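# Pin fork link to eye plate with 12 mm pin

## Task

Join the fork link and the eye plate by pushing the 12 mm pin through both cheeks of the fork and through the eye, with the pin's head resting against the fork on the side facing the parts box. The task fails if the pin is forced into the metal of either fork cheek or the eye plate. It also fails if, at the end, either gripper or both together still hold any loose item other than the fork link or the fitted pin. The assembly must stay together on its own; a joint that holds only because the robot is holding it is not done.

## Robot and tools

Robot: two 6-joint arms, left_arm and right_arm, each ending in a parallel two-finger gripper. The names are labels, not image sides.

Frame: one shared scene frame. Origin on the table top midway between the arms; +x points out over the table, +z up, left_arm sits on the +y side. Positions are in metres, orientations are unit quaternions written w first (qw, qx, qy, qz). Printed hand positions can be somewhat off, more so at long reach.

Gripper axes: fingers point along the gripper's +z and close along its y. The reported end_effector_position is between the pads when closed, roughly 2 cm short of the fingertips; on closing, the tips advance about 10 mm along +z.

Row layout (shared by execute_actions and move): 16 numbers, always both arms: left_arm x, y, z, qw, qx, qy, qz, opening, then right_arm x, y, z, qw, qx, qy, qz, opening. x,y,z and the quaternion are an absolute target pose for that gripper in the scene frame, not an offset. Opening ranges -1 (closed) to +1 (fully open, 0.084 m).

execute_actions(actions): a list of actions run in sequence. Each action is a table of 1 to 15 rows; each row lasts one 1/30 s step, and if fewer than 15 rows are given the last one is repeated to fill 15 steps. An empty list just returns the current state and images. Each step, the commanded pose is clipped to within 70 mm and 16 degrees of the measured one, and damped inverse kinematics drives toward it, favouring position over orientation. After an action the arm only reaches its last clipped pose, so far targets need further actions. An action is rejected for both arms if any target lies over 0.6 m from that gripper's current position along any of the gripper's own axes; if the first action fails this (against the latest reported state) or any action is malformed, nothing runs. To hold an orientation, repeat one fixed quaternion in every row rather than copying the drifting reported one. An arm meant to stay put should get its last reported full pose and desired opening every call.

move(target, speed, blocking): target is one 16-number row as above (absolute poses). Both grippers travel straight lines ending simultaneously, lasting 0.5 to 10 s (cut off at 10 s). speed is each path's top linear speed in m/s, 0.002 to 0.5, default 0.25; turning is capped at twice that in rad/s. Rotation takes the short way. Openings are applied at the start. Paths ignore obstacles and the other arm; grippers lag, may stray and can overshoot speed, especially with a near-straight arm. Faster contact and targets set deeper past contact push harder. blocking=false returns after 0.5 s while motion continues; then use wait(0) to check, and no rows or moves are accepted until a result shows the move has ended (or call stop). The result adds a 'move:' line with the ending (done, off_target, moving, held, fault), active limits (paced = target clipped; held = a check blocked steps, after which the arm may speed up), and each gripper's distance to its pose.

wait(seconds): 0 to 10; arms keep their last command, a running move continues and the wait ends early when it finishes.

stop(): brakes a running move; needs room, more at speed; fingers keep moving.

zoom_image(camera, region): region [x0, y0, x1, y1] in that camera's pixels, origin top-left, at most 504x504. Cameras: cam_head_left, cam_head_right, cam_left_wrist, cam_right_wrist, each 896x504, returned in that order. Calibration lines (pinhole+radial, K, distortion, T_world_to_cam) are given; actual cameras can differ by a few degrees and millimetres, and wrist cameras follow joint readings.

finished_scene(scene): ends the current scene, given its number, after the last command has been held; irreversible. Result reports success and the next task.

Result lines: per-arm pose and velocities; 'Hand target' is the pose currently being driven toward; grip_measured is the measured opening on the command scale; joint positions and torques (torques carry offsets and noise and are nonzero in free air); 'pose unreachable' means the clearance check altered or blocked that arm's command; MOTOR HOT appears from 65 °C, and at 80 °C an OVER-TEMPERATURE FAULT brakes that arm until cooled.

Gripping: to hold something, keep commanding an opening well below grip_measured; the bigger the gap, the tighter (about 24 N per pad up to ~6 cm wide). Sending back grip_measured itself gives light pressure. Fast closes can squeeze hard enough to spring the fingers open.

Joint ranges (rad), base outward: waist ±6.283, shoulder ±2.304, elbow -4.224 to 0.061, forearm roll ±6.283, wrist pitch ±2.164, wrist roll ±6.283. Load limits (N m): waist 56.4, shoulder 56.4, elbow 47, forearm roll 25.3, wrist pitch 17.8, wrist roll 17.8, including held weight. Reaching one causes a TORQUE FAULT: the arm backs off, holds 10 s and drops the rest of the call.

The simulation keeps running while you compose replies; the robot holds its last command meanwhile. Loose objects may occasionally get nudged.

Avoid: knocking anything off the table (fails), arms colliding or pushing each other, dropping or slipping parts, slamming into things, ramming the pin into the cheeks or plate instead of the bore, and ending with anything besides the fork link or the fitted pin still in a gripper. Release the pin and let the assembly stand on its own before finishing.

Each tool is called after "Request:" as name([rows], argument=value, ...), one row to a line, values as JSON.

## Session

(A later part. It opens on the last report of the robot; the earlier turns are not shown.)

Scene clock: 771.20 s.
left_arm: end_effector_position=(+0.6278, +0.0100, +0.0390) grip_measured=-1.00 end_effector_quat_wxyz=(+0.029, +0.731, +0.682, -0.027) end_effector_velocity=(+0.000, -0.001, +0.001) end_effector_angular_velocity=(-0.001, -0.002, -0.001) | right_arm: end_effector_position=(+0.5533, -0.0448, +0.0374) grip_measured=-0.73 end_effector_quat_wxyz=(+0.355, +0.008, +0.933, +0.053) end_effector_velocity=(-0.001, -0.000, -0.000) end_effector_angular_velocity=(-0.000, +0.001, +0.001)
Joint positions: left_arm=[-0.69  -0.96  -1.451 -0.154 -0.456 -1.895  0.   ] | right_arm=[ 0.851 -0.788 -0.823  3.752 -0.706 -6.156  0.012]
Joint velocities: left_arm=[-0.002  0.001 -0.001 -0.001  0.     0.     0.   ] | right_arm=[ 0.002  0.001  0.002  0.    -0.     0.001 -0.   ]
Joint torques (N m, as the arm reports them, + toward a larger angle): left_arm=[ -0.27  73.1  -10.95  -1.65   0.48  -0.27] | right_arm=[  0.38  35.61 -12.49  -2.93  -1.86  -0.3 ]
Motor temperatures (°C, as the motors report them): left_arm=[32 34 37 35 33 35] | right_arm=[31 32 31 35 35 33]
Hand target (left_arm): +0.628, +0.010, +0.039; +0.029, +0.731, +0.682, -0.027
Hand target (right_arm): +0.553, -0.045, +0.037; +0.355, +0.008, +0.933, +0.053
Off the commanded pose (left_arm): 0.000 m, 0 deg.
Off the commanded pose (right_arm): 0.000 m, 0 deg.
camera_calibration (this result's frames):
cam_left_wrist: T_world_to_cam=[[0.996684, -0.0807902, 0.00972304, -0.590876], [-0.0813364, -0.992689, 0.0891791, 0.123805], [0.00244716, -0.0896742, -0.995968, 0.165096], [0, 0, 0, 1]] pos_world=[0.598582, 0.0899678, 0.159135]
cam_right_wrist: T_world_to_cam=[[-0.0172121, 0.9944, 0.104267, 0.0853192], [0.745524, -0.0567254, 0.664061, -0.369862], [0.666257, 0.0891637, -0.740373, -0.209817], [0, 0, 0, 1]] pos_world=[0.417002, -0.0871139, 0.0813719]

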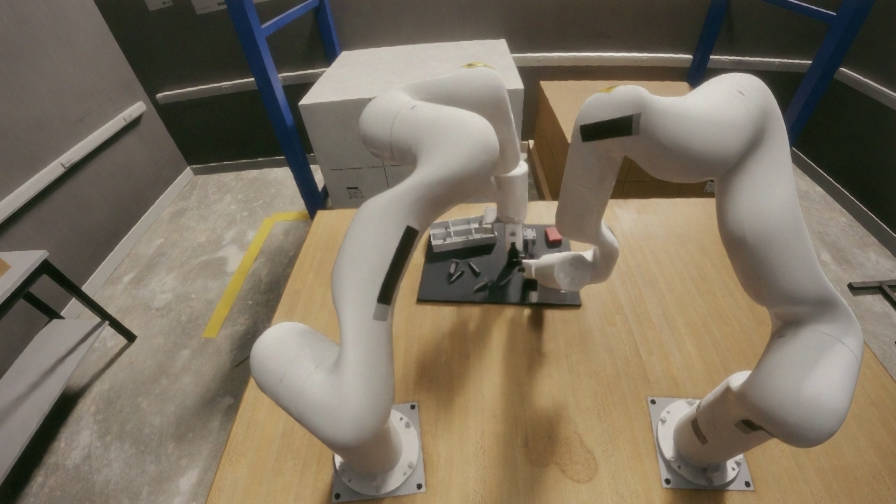

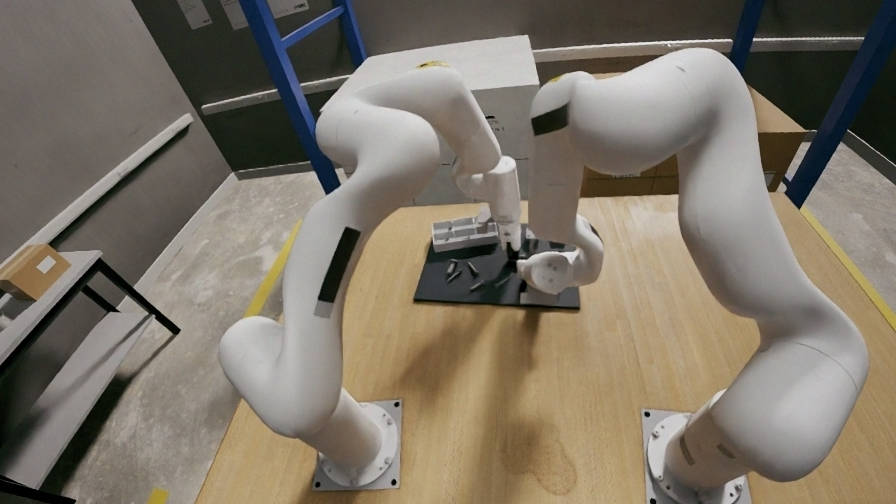

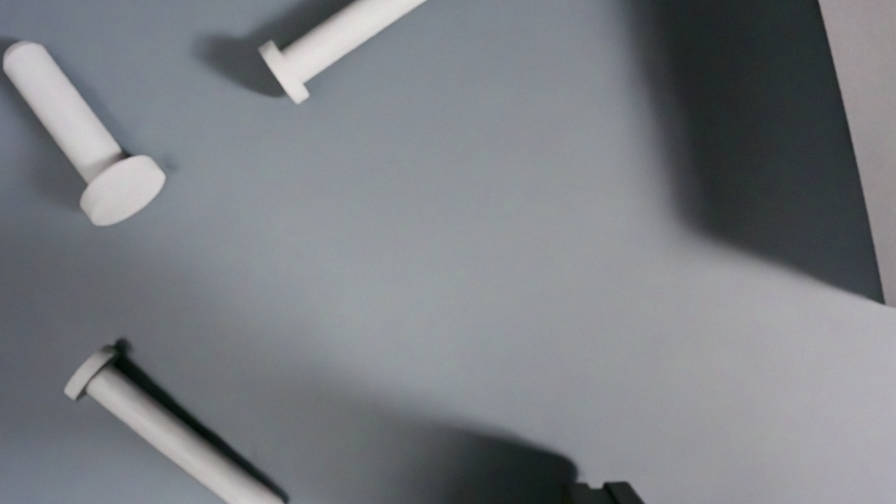

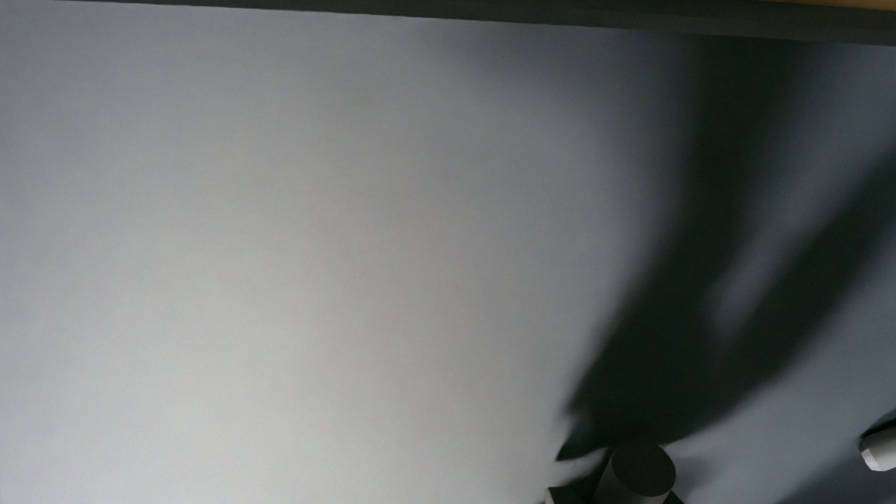

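Request:
execute_actions([
  [[0.6277,0.0093,0.039,0.0287,0.7304,0.6815,-0.0268,-1,0.552,-0.0435,0.0365,0.355,0.008,0.933,0.053,-1]],
  [[0.6277,0.0086,0.039,0.0287,0.7304,0.6815,-0.0268,-1,0.552,-0.0465,0.038,0.355,0.008,0.933,0.053,-1]],
  [[0.6276,0.0079,0.039,0.0287,0.7304,0.6815,-0.0268,-1,0.554,-0.0465,0.0365,0.355,0.008,0.933,0.053,-1]],
  [[0.6276,0.0072,0.039,0.0287,0.7304,0.6815,-0.0268,-1,0.554,-0.0435,0.038,0.355,0.008,0.933,0.053,-1]],
  [[0.6275,0.0065,0.039,0.0287,0.7304,0.6815,-0.0268,-1,0.552,-0.0435,0.0365,0.355,0.008,0.933,0.053,-1]],
  [[0.6275,0.0058,0.039,0.0287,0.7304,0.6815,-0.0268,-1,0.552,-0.0465,0.038,0.355,0.008,0.933,0.053,-1]],
  [[0.6274,0.0051,0.039,0.0287,0.7304,0.6815,-0.0268,-1,0.554,-0.0465,0.0365,0.355,0.008,0.933,0.053,-1]],
  [[0.6274,0.0044,0.039,0.0287,0.7304,0.6815,-0.0268,-1,0.553,-0.045,0.0372,0.355,0.008,0.933,0.053,-1]],
])

Scene clock: 777.27 s.
left_arm: end_effector_position=(+0.6273, +0.0040, +0.0390) grip_measured=-1.00 end_effector_quat_wxyz=(+0.029, +0.731, +0.682, -0.027) end_effector_velocity=(+0.000, -0.009, +0.001) end_effector_angular_velocity=(-0.008, -0.012, -0.007) | right_arm: end_effector_position=(+0.5530, -0.0457, +0.0370) grip_measured=-0.74 end_effector_quat_wxyz=(+0.355, +0.008, +0.933, +0.053) end_effector_velocity=(+0.000, +0.002, +0.001) end_effector_angular_velocity=(+0.002, -0.001, +0.002)
Joint positions: left_arm=[-0.698 -0.965 -1.46  -0.153 -0.46  -1.904  0.   ] | right_arm=[ 0.85  -0.788 -0.822  3.752 -0.706 -6.156  0.012]
Joint velocities: left_arm=[-0.011 -0.001 -0.005 -0.004  0.01  -0.     0.   ] | right_arm=[ 0.001  0.001 -0.002 -0.001  0.001  0.     0.   ]
Joint torques (N m, as the arm reports them, + toward a larger angle): left_arm=[  0.62  75.42 -13.12  -2.13   1.21  -0.17] | right_arm=[ 2.15 34.12 -9.66 -2.78 -0.59 -0.5 ]
Motor temperatures (°C, as the motors report them): left_arm=[32 34 37 35 33 35] | right_arm=[31 32 31 35 35 33]
Hand target (left_arm): +0.627, +0.004, +0.039; +0.029, +0.731, +0.682, -0.027
Hand target (right_arm): +0.553, -0.045, +0.037; +0.355, +0.008, +0.933, +0.053
Off the commanded pose (left_arm): 0.000 m, 0 deg.
Off the commanded pose (right_arm): 0.001 m, 0 deg.
camera_calibration (this result's frames):
cam_left_wrist: T_world_to_cam=[[0.996657, -0.0811008, 0.00991487, -0.590819], [-0.0816635, -0.992644, 0.0893773, 0.118041], [0.00259337, -0.0898881, -0.995948, 0.16444], [0, 0, 0, 1]] pos_world=[0.598057, 0.084038, 0.159081]
cam_right_wrist: T_world_to_cam=[[-0.0159978, 0.994504, 0.10347, 0.0855808], [0.746044, -0.0570254, 0.66345, -0.369687], [0.665704, 0.0878068, -0.741032, -0.209627], [0, 0, 0, 1]] pos_world=[0.416721, -0.0877854, 0.0810738]

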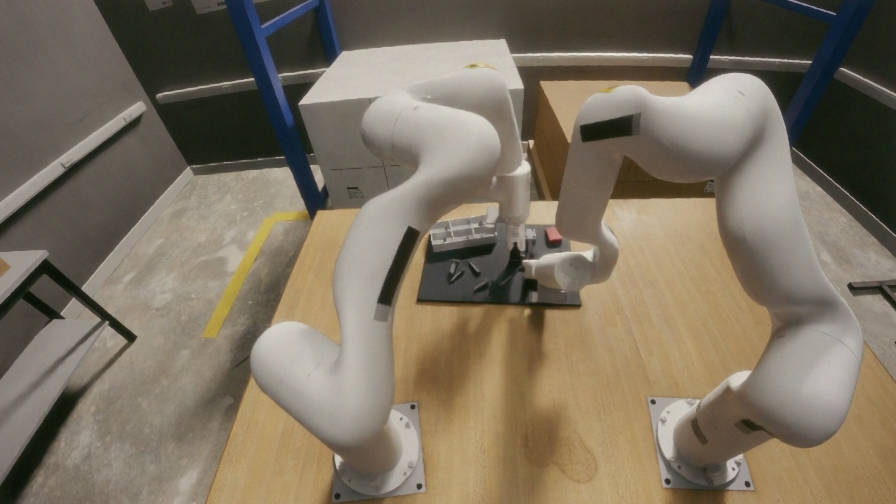

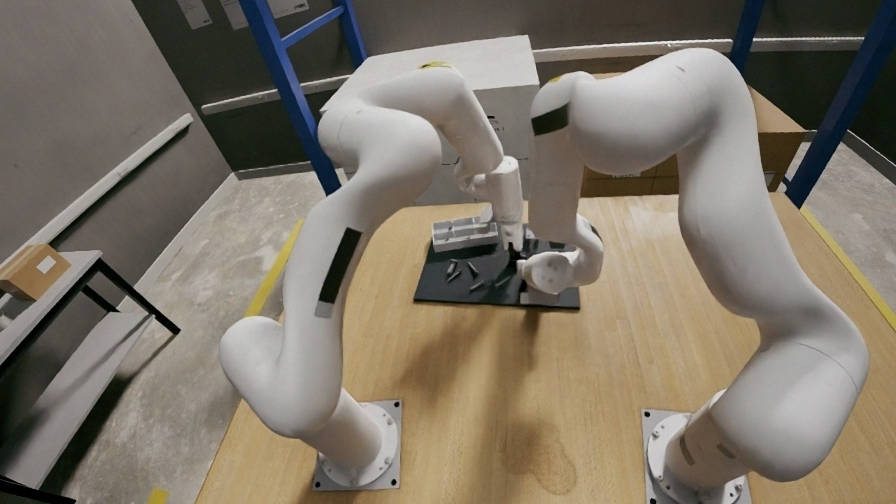

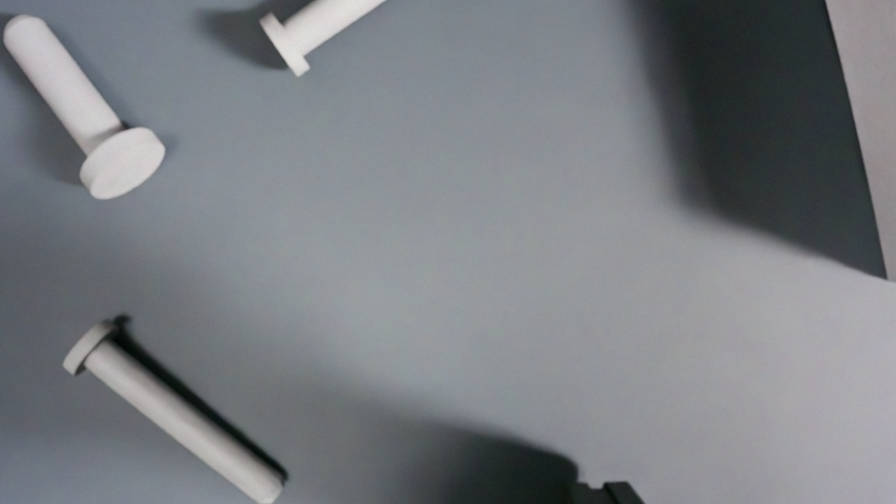

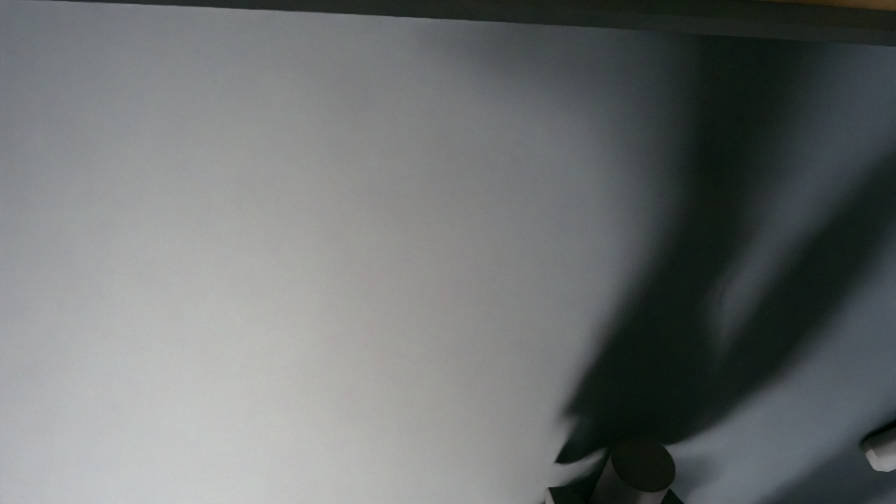

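Request:
execute_actions([
  [[0.6273,0.0037,0.039,0.0287,0.7304,0.6815,-0.0268,-1,0.554,-0.0435,0.038,0.355,0.008,0.933,0.053,-1]],
  [[0.6272,0.003,0.039,0.0287,0.7304,0.6815,-0.0268,-1,0.552,-0.0435,0.0365,0.355,0.008,0.933,0.053,-1]],
  [[0.6272,0.0023,0.039,0.0287,0.7304,0.6815,-0.0268,-1,0.552,-0.0465,0.038,0.355,0.008,0.933,0.053,-1]],
  [[0.6271,0.0016,0.039,0.0287,0.7304,0.6815,-0.0268,-1,0.554,-0.0465,0.0365,0.355,0.008,0.933,0.053,-1]],
  [[0.6271,0.0009,0.039,0.0287,0.7304,0.6815,-0.0268,-1,0.554,-0.0435,0.038,0.355,0.008,0.933,0.053,-1]],
  [[0.627,0.0002,0.039,0.0287,0.7304,0.6815,-0.0268,-1,0.552,-0.0435,0.0365,0.355,0.008,0.933,0.053,-1]],
  [[0.627,-0.0005,0.039,0.0287,0.7304,0.6815,-0.0268,-1,0.552,-0.0465,0.038,0.355,0.008,0.933,0.053,-1]],
  [[0.6269,-0.0012,0.039,0.0287,0.7304,0.6815,-0.0268,-1,0.553,-0.045,0.0372,0.355,0.008,0.933,0.053,-1]],
])

Scene clock: 784.30 s.
left_arm: end_effector_position=(+0.6269, -0.0008, +0.0389) grip_measured=-1.00 end_effector_quat_wxyz=(+0.028, +0.731, +0.682, -0.027) end_effector_velocity=(-0.000, -0.000, +0.000) end_effector_angular_velocity=(+0.000, -0.000, -0.001) | right_arm: end_effector_position=(+0.5527, -0.0453, +0.0369) grip_measured=-0.74 end_effector_quat_wxyz=(+0.355, +0.008, +0.933, +0.053) end_effector_velocity=(+0.001, +0.001, +0.000) end_effector_angular_velocity=(+0.002, -0.001, +0.000)
Joint positions: left_arm=[-0.705 -0.97  -1.47  -0.15  -0.464 -1.914  0.   ] | right_arm=[ 0.85  -0.788 -0.822  3.752 -0.705 -6.156  0.012]
Joint velocities: left_arm=[-0.     0.    -0.     0.001 -0.001  0.     0.   ] | right_arm=[ 0.001 -0.    -0.002  0.     0.     0.001 -0.   ]
Joint torques (N m, as the arm reports them, + toward a larger angle): left_arm=[ -5.23  71.04 -11.11  -2.72   1.03  -0.22] | right_arm=[ 0.07 35.39 -5.07 -2.33  0.08 -0.76]
Motor temperatures (°C, as the motors report them): left_arm=[32 34 37 35 33 35] | right_arm=[31 32 31 35 35 33]
Hand target (left_arm): +0.627, -0.001, +0.039; +0.029, +0.731, +0.682, -0.027
Hand target (right_arm): +0.553, -0.045, +0.037; +0.355, +0.008, +0.933, +0.053
Off the commanded pose (left_arm): 0.000 m, 0 deg.
Off the commanded pose (right_arm): 0.001 m, 0 deg.
camera_calibration (this result's frames):
cam_left_wrist: T_world_to_cam=[[0.996708, -0.0805429, 0.00925262, -0.590864], [-0.0810472, -0.992742, 0.0888505, 0.112855], [0.00202919, -0.089308, -0.996002, 0.164321], [0, 0, 0, 1]] pos_world=[0.597732, 0.0791207, 0.159104]
cam_right_wrist: T_world_to_cam=[[-0.0168748, 0.994486, 0.103498, 0.0856842], [0.74656, -0.0563245, 0.662929, -0.369644], [0.665104, 0.0884545, -0.741494, -0.209117], [0, 0, 0, 1]] pos_world=[0.416492, -0.0875344, 0.0811207]

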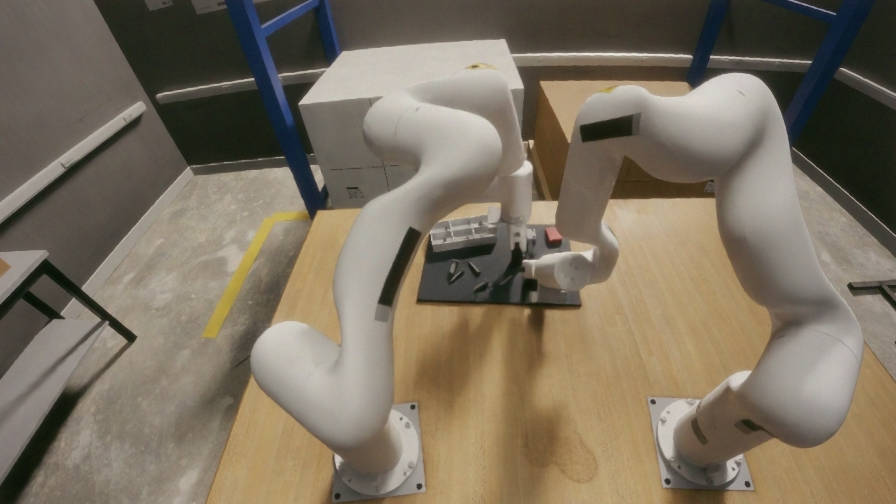

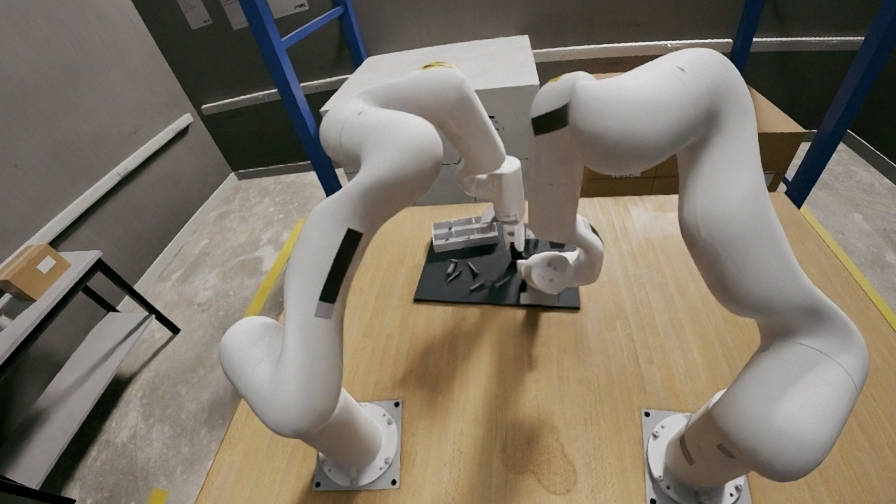

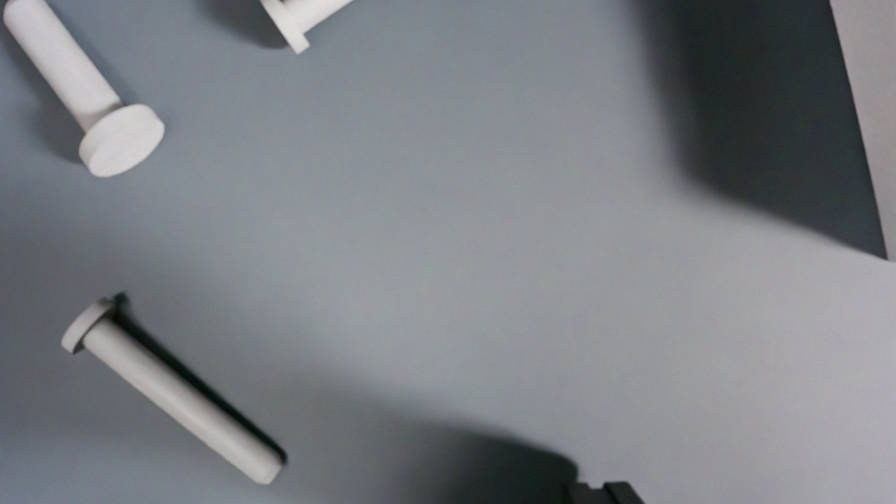

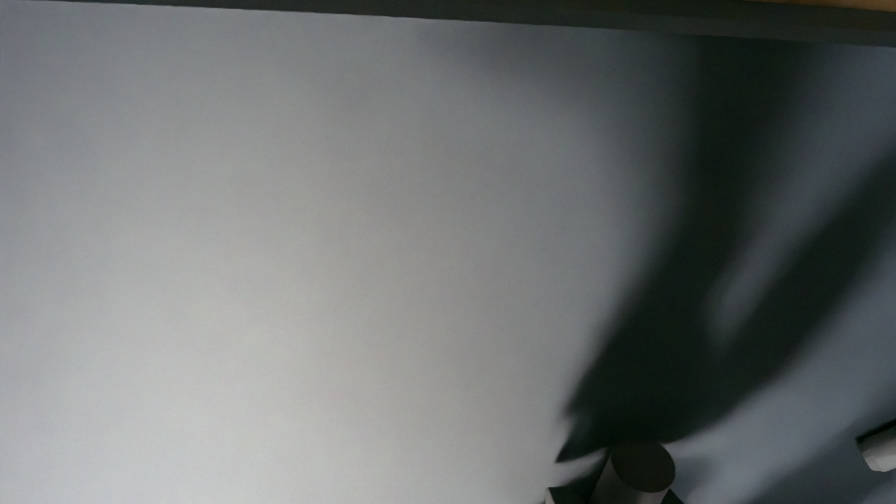

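Request:
execute_actions([
  [[0.6269,-0.0014,0.039,0.0287,0.7304,0.6815,-0.0268,-1,0.554,-0.0465,0.0365,0.355,0.008,0.933,0.053,-1]],
  [[0.6268,-0.002,0.039,0.0287,0.7304,0.6815,-0.0268,-1,0.554,-0.0435,0.038,0.355,0.008,0.933,0.053,-1]],
  [[0.6268,-0.0026,0.039,0.0287,0.7304,0.6815,-0.0268,-1,0.552,-0.0435,0.0365,0.355,0.008,0.933,0.053,-1]],
  [[0.6267,-0.0032,0.039,0.0287,0.7304,0.6815,-0.0268,-1,0.552,-0.0465,0.038,0.355,0.008,0.933,0.053,-1]],
  [[0.6267,-0.0038,0.039,0.0287,0.7304,0.6815,-0.0268,-1,0.554,-0.0465,0.0365,0.355,0.008,0.933,0.053,-1]],
  [[0.6266,-0.0044,0.039,0.0287,0.7304,0.6815,-0.0268,-1,0.554,-0.0435,0.038,0.355,0.008,0.933,0.053,-1]],
  [[0.6266,-0.005,0.039,0.0287,0.7304,0.6815,-0.0268,-1,0.553,-0.045,0.0372,0.355,0.008,0.933,0.053,-1]],
])

Scene clock: 789.70 s.
left_arm: end_effector_position=(+0.6266, -0.0050, +0.0390) grip_measured=-1.00 end_effector_quat_wxyz=(+0.029, +0.731, +0.682, -0.027) end_effector_velocity=(+0.000, +0.000, -0.000) end_effector_angular_velocity=(-0.000, -0.000, +0.001) | right_arm: end_effector_position=(+0.5533, -0.0448, +0.0374) grip_measured=-0.73 end_effector_quat_wxyz=(+0.355, +0.008, +0.933, +0.053) end_effector_velocity=(-0.001, -0.002, -0.001) end_effector_angular_velocity=(-0.002, +0.002, -0.002)
Joint positions: left_arm=[-0.71  -0.973 -1.476 -0.149 -0.467 -1.921  0.   ] | right_arm=[ 0.851 -0.788 -0.823  3.752 -0.706 -6.156  0.012]
Joint velocities: left_arm=[ 0.001 -0.    -0.    -0.001  0.    -0.     0.   ] | right_arm=[-0.001 -0.001  0.002  0.001 -0.    -0.    -0.   ]
Joint torques (N m, as the arm reports them, + toward a larger angle): left_arm=[  1.78  73.28 -10.65  -1.62   0.78  -0.19] | right_arm=[ -2.68  34.54 -10.07  -2.25  -1.14  -0.46]
Motor temperatures (°C, as the motors report them): left_arm=[32 34 37 35 33 35] | right_arm=[31 32 31 35 35 33]
Hand target (left_arm): +0.627, -0.005, +0.039; +0.029, +0.731, +0.682, -0.027
Hand target (right_arm): +0.553, -0.045, +0.037; +0.355, +0.008, +0.933, +0.053
Off the commanded pose (left_arm): 0.000 m, 0 deg.
Off the commanded pose (right_arm): 0.000 m, 0 deg.
camera_calibration (this result's frames):
cam_left_wrist: T_world_to_cam=[[0.996686, -0.0807774, 0.00960201, -0.590857], [-0.0813126, -0.992697, 0.0891134, 0.108854], [0.00233353, -0.0895989, -0.995975, 0.16381], [0, 0, 0, 1]] pos_world=[0.597368, 0.0750078, 0.159124]
cam_right_wrist: T_world_to_cam=[[-0.0172985, 0.994396, 0.104294, 0.0853158], [0.74554, -0.0566773, 0.664046, -0.369867], [0.666236, 0.0892427, -0.740382, -0.209798], [0, 0, 0, 1]] pos_world=[0.417002, -0.0870778, 0.0813802]

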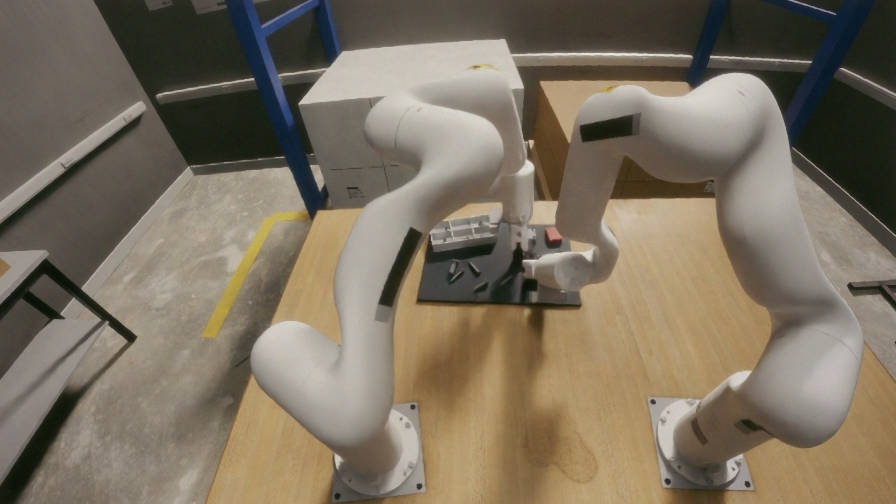

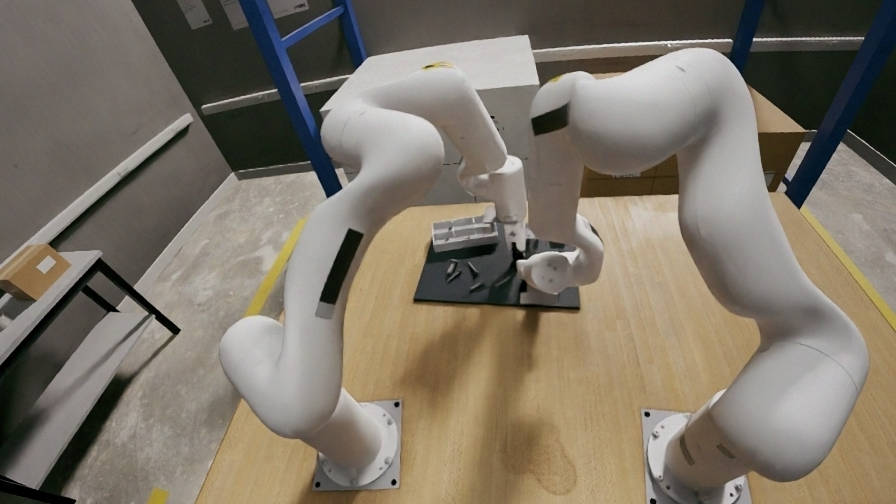

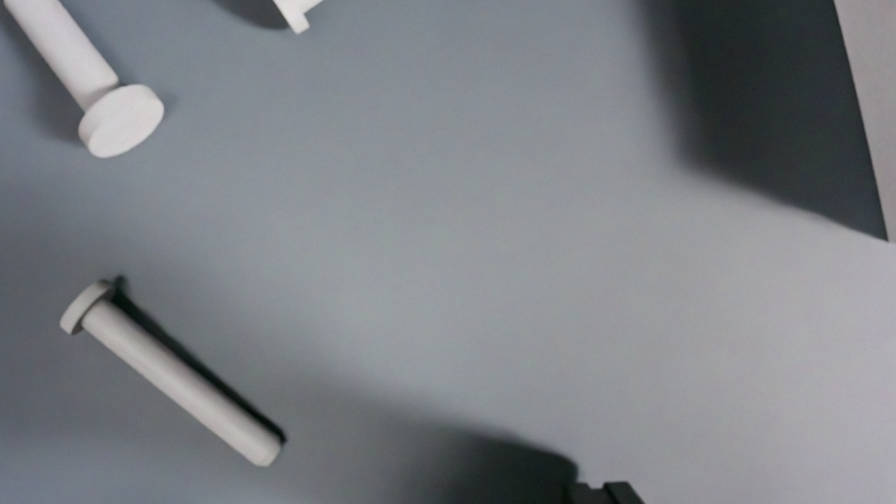

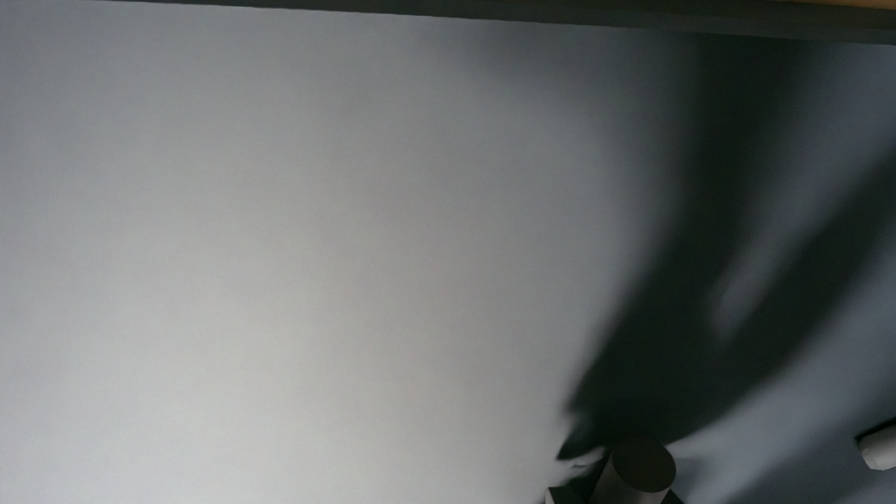

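Request:
execute_actions([
  [[0.6265,-0.0056,0.039,0.0287,0.7304,0.6815,-0.0268,-1,0.552,-0.0435,0.0365,0.355,0.008,0.933,0.053,-1]],
  [[0.6265,-0.0062,0.039,0.0287,0.7304,0.6815,-0.0268,-1,0.552,-0.0465,0.038,0.355,0.008,0.933,0.053,-1]],
  [[0.6264,-0.0068,0.039,0.0287,0.7304,0.6815,-0.0268,-1,0.554,-0.0465,0.0365,0.355,0.008,0.933,0.053,-1]],
  [[0.6264,-0.0074,0.039,0.0287,0.7304,0.6815,-0.0268,-1,0.554,-0.0435,0.038,0.355,0.008,0.933,0.053,-1]],
  [[0.6263,-0.008,0.039,0.0287,0.7304,0.6815,-0.0268,-1,0.552,-0.0435,0.0365,0.355,0.008,0.933,0.053,-1]],
  [[0.6263,-0.0086,0.039,0.0287,0.7304,0.6815,-0.0268,-1,0.553,-0.045,0.0372,0.355,0.008,0.933,0.053,-1]],
])

Scene clock: 794.17 s.
left_arm: end_effector_position=(+0.6262, -0.0085, +0.0390) grip_measured=-1.00 end_effector_quat_wxyz=(+0.029, +0.731, +0.682, -0.027) end_effector_velocity=(-0.000, -0.000, +0.000) end_effector_angular_velocity=(+0.000, +0.000, -0.001) | right_arm: end_effector_position=(+0.5529, -0.0448, +0.0372) grip_measured=-0.73 end_effector_quat_wxyz=(+0.355, +0.008, +0.933, +0.053) end_effector_velocity=(-0.000, -0.001, -0.000) end_effector_angular_velocity=(-0.001, +0.000, +0.000)
Joint positions: left_arm=[-0.715 -0.976 -1.483 -0.148 -0.47  -1.927  0.   ] | right_arm=[ 0.851 -0.788 -0.823  3.752 -0.705 -6.156  0.012]
Joint velocities: left_arm=[-0.    -0.    -0.     0.001 -0.001  0.     0.   ] | right_arm=[-0.     0.     0.002 -0.001 -0.001  0.    -0.   ]
Joint torques (N m, as the arm reports them, + toward a larger angle): left_arm=[ -2.97  72.24 -11.25  -2.32   0.92  -0.21] | right_arm=[ 3.65 32.83 -6.94 -3.24 -0.2  -0.23]
Motor temperatures (°C, as the motors report them): left_arm=[32 34 37 35 33 35] | right_arm=[31 32 31 35 35 33]
Hand target (left_arm): +0.626, -0.009, +0.039; +0.029, +0.731, +0.682, -0.027
Hand target (right_arm): +0.553, -0.045, +0.037; +0.355, +0.008, +0.933, +0.053
Off the commanded pose (left_arm): 0.000 m, 0 deg.
Off the commanded pose (right_arm): 0.000 m, 0 deg.
camera_calibration (this result's frames):
cam_left_wrist: T_world_to_cam=[[0.99669, -0.0807561, 0.00934006, -0.590783], [-0.0812677, -0.992712, 0.0889853, 0.105326], [0.00208588, -0.0894498, -0.995989, 0.163625], [0, 0, 0, 1]] pos_world=[0.597046, 0.0714854, 0.159114]
cam_right_wrist: T_world_to_cam=[[-0.0174822, 0.994427, 0.103963, 0.0855041], [0.746263, -0.0562229, 0.663273, -0.369738], [0.665422, 0.0891793, -0.741121, -0.209259], [0, 0, 0, 1]] pos_world=[0.416663, -0.0871538, 0.0812616]

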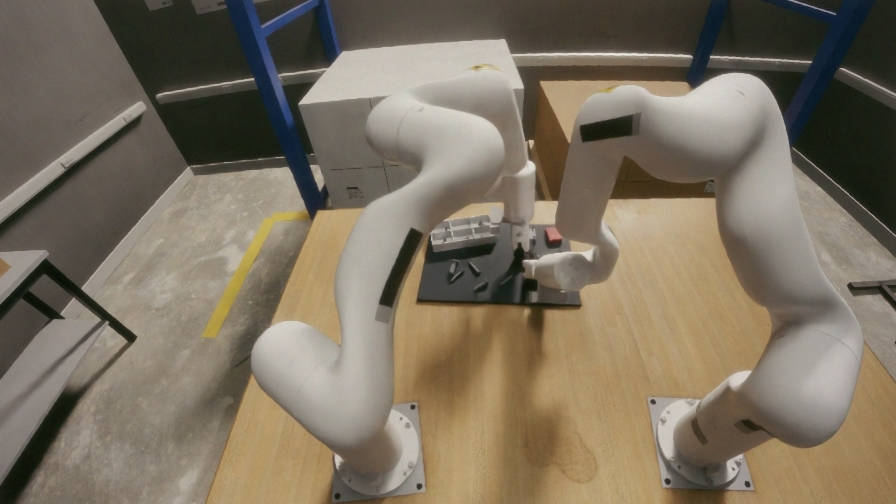

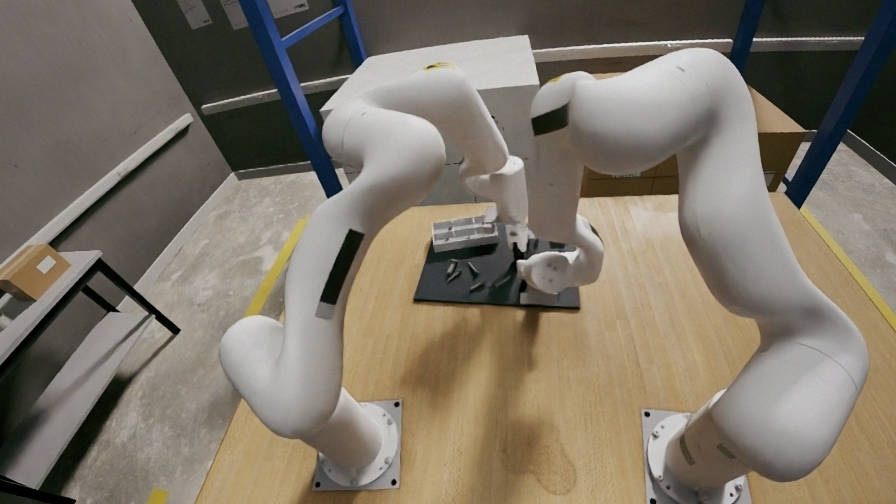

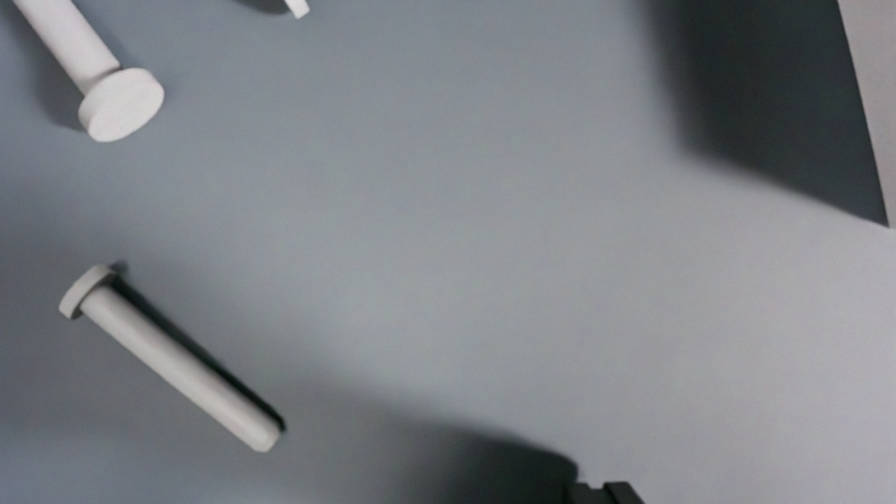

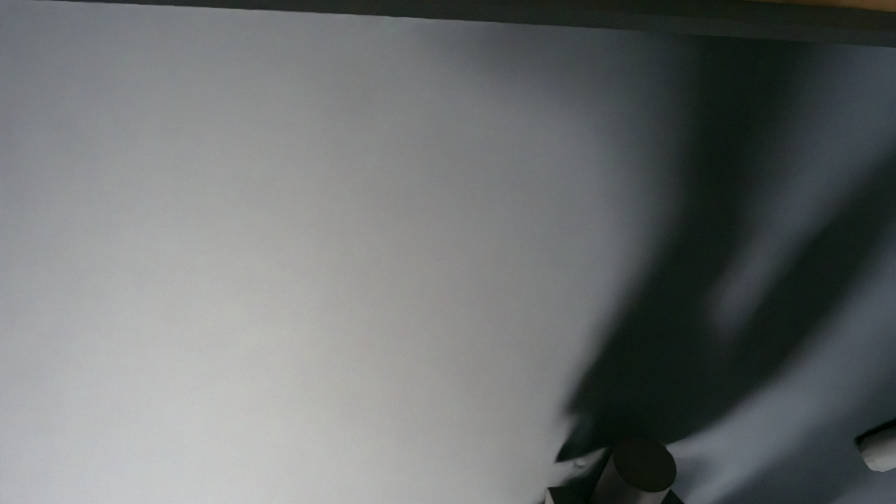

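The pin tip now shows past the far cheek. A bit more.

Request:
execute_actions([
  [[0.6262,-0.0092,0.039,0.0287,0.7304,0.6815,-0.0268,-1,0.552,-0.0465,0.038,0.355,0.008,0.933,0.053,-1]],
  [[0.6262,-0.0098,0.039,0.0287,0.7304,0.6815,-0.0268,-1,0.554,-0.0465,0.0365,0.355,0.008,0.933,0.053,-1]],
  [[0.6261,-0.0104,0.039,0.0287,0.7304,0.6815,-0.0268,-1,0.554,-0.0435,0.038,0.355,0.008,0.933,0.053,-1]],
  [[0.6261,-0.011,0.039,0.0287,0.7304,0.6815,-0.0268,-1,0.552,-0.0435,0.0365,0.355,0.008,0.933,0.053,-1]],
  [[0.626,-0.0116,0.039,0.0287,0.7304,0.6815,-0.0268,-1,0.553,-0.045,0.0372,0.355,0.008,0.933,0.053,-1]],
])

Scene clock: 798.13 s.
left_arm: end_effector_position=(+0.6267, -0.0097, +0.0389) grip_measured=-1.00 end_effector_quat_wxyz=(+0.028, +0.730, +0.682, -0.027) end_effector_velocity=(-0.000, +0.001, -0.000) end_effector_angular_velocity=(+0.000, +0.002, +0.002) | right_arm: end_effector_position=(+0.5530, -0.0447, +0.0372) grip_measured=-0.73 end_effector_quat_wxyz=(+0.355, +0.008, +0.933, +0.053) end_effector_velocity=(+0.000, -0.001, -0.000) end_effector_angular_velocity=(-0.001, -0.000, -0.001)
Joint positions: left_arm=[-0.716 -0.979 -1.488 -0.146 -0.473 -1.932  0.   ] | right_arm=[ 0.851 -0.788 -0.823  3.752 -0.705 -6.156  0.012]
Joint velocities: left_arm=[ 0.001 -0.001 -0.    -0.001 -0.001 -0.     0.   ] | right_arm=[-0.001 -0.     0.001 -0.    -0.001 -0.    -0.   ]
Joint torques (N m, as the arm reports them, + toward a larger angle): left_arm=[-27.25  73.51 -18.03  -6.72   4.1   -0.32] | right_arm=[  6.5   35.41 -10.92  -2.78  -0.47  -0.44]
Motor temperatures (°C, as the motors report them): left_arm=[32 34 37 35 33 35] | right_arm=[31 32 31 35 35 33]
Hand target (left_arm): +0.626, -0.012, +0.039; +0.029, +0.731, +0.682, -0.027
Hand target (right_arm): +0.553, -0.045, +0.037; +0.355, +0.008, +0.933, +0.053
Off the commanded pose (left_arm): 0.002 m, 0 deg.
Off the commanded pose (right_arm): 0.000 m, 0 deg.
camera_calibration (this result's frames):
cam_left_wrist: T_world_to_cam=[[0.996864, -0.0786905, 0.0083637, -0.591451], [-0.079122, -0.992954, 0.0882145, 0.102877], [0.00136312, -0.0885997, -0.996066, 0.163938], [0, 0, 0, 1]] pos_world=[0.597512, 0.0701357, 0.159165]
cam_right_wrist: T_world_to_cam=[[-0.0176098, 0.994409, 0.104117, 0.085442], [0.746127, -0.0562491, 0.663423, -0.369777], [0.665571, 0.0893675, -0.740965, -0.209349], [0, 0, 0, 1]] pos_world=[0.416742, -0.087055, 0.0813027]

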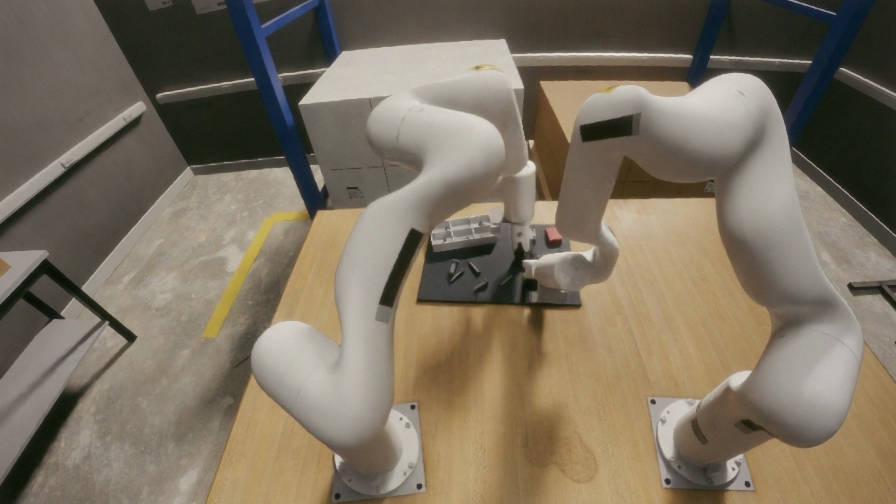

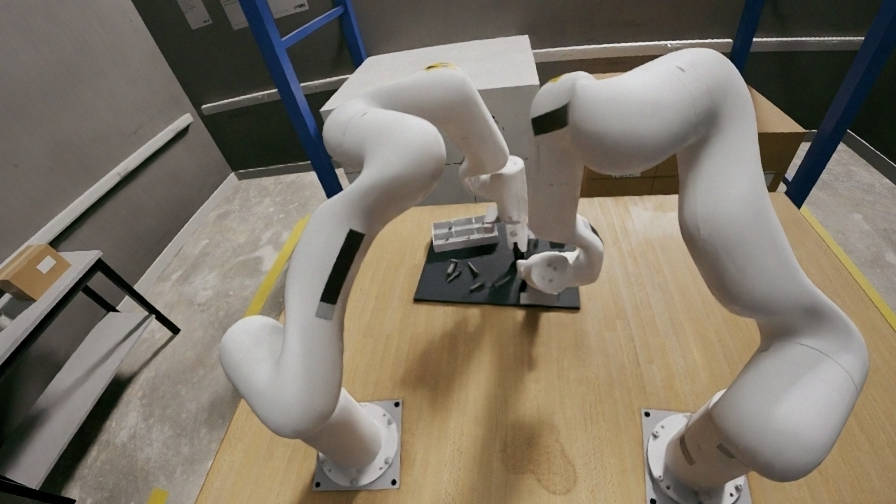

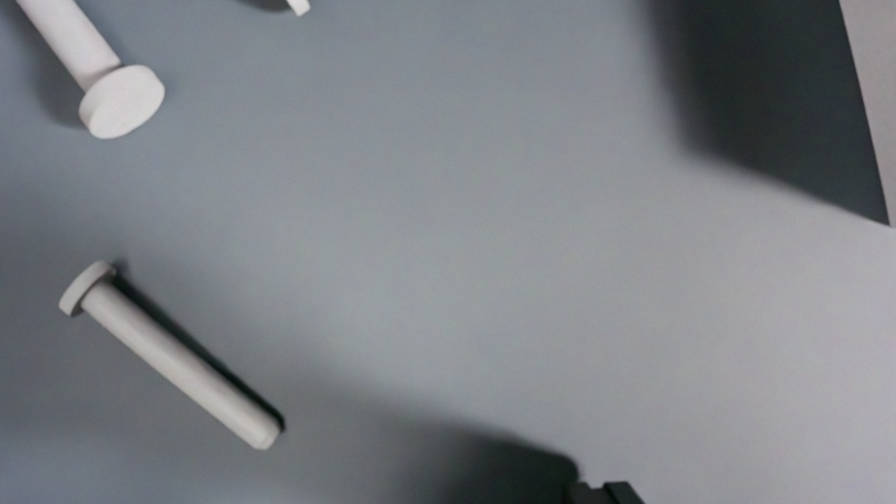

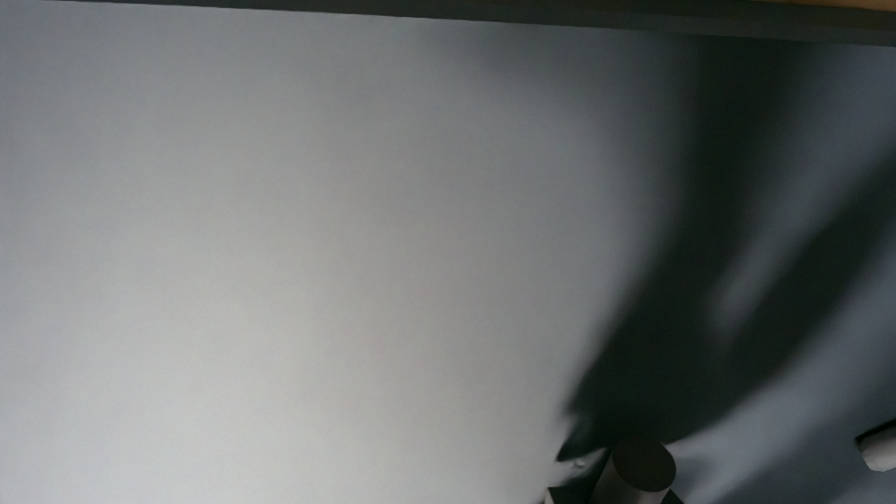

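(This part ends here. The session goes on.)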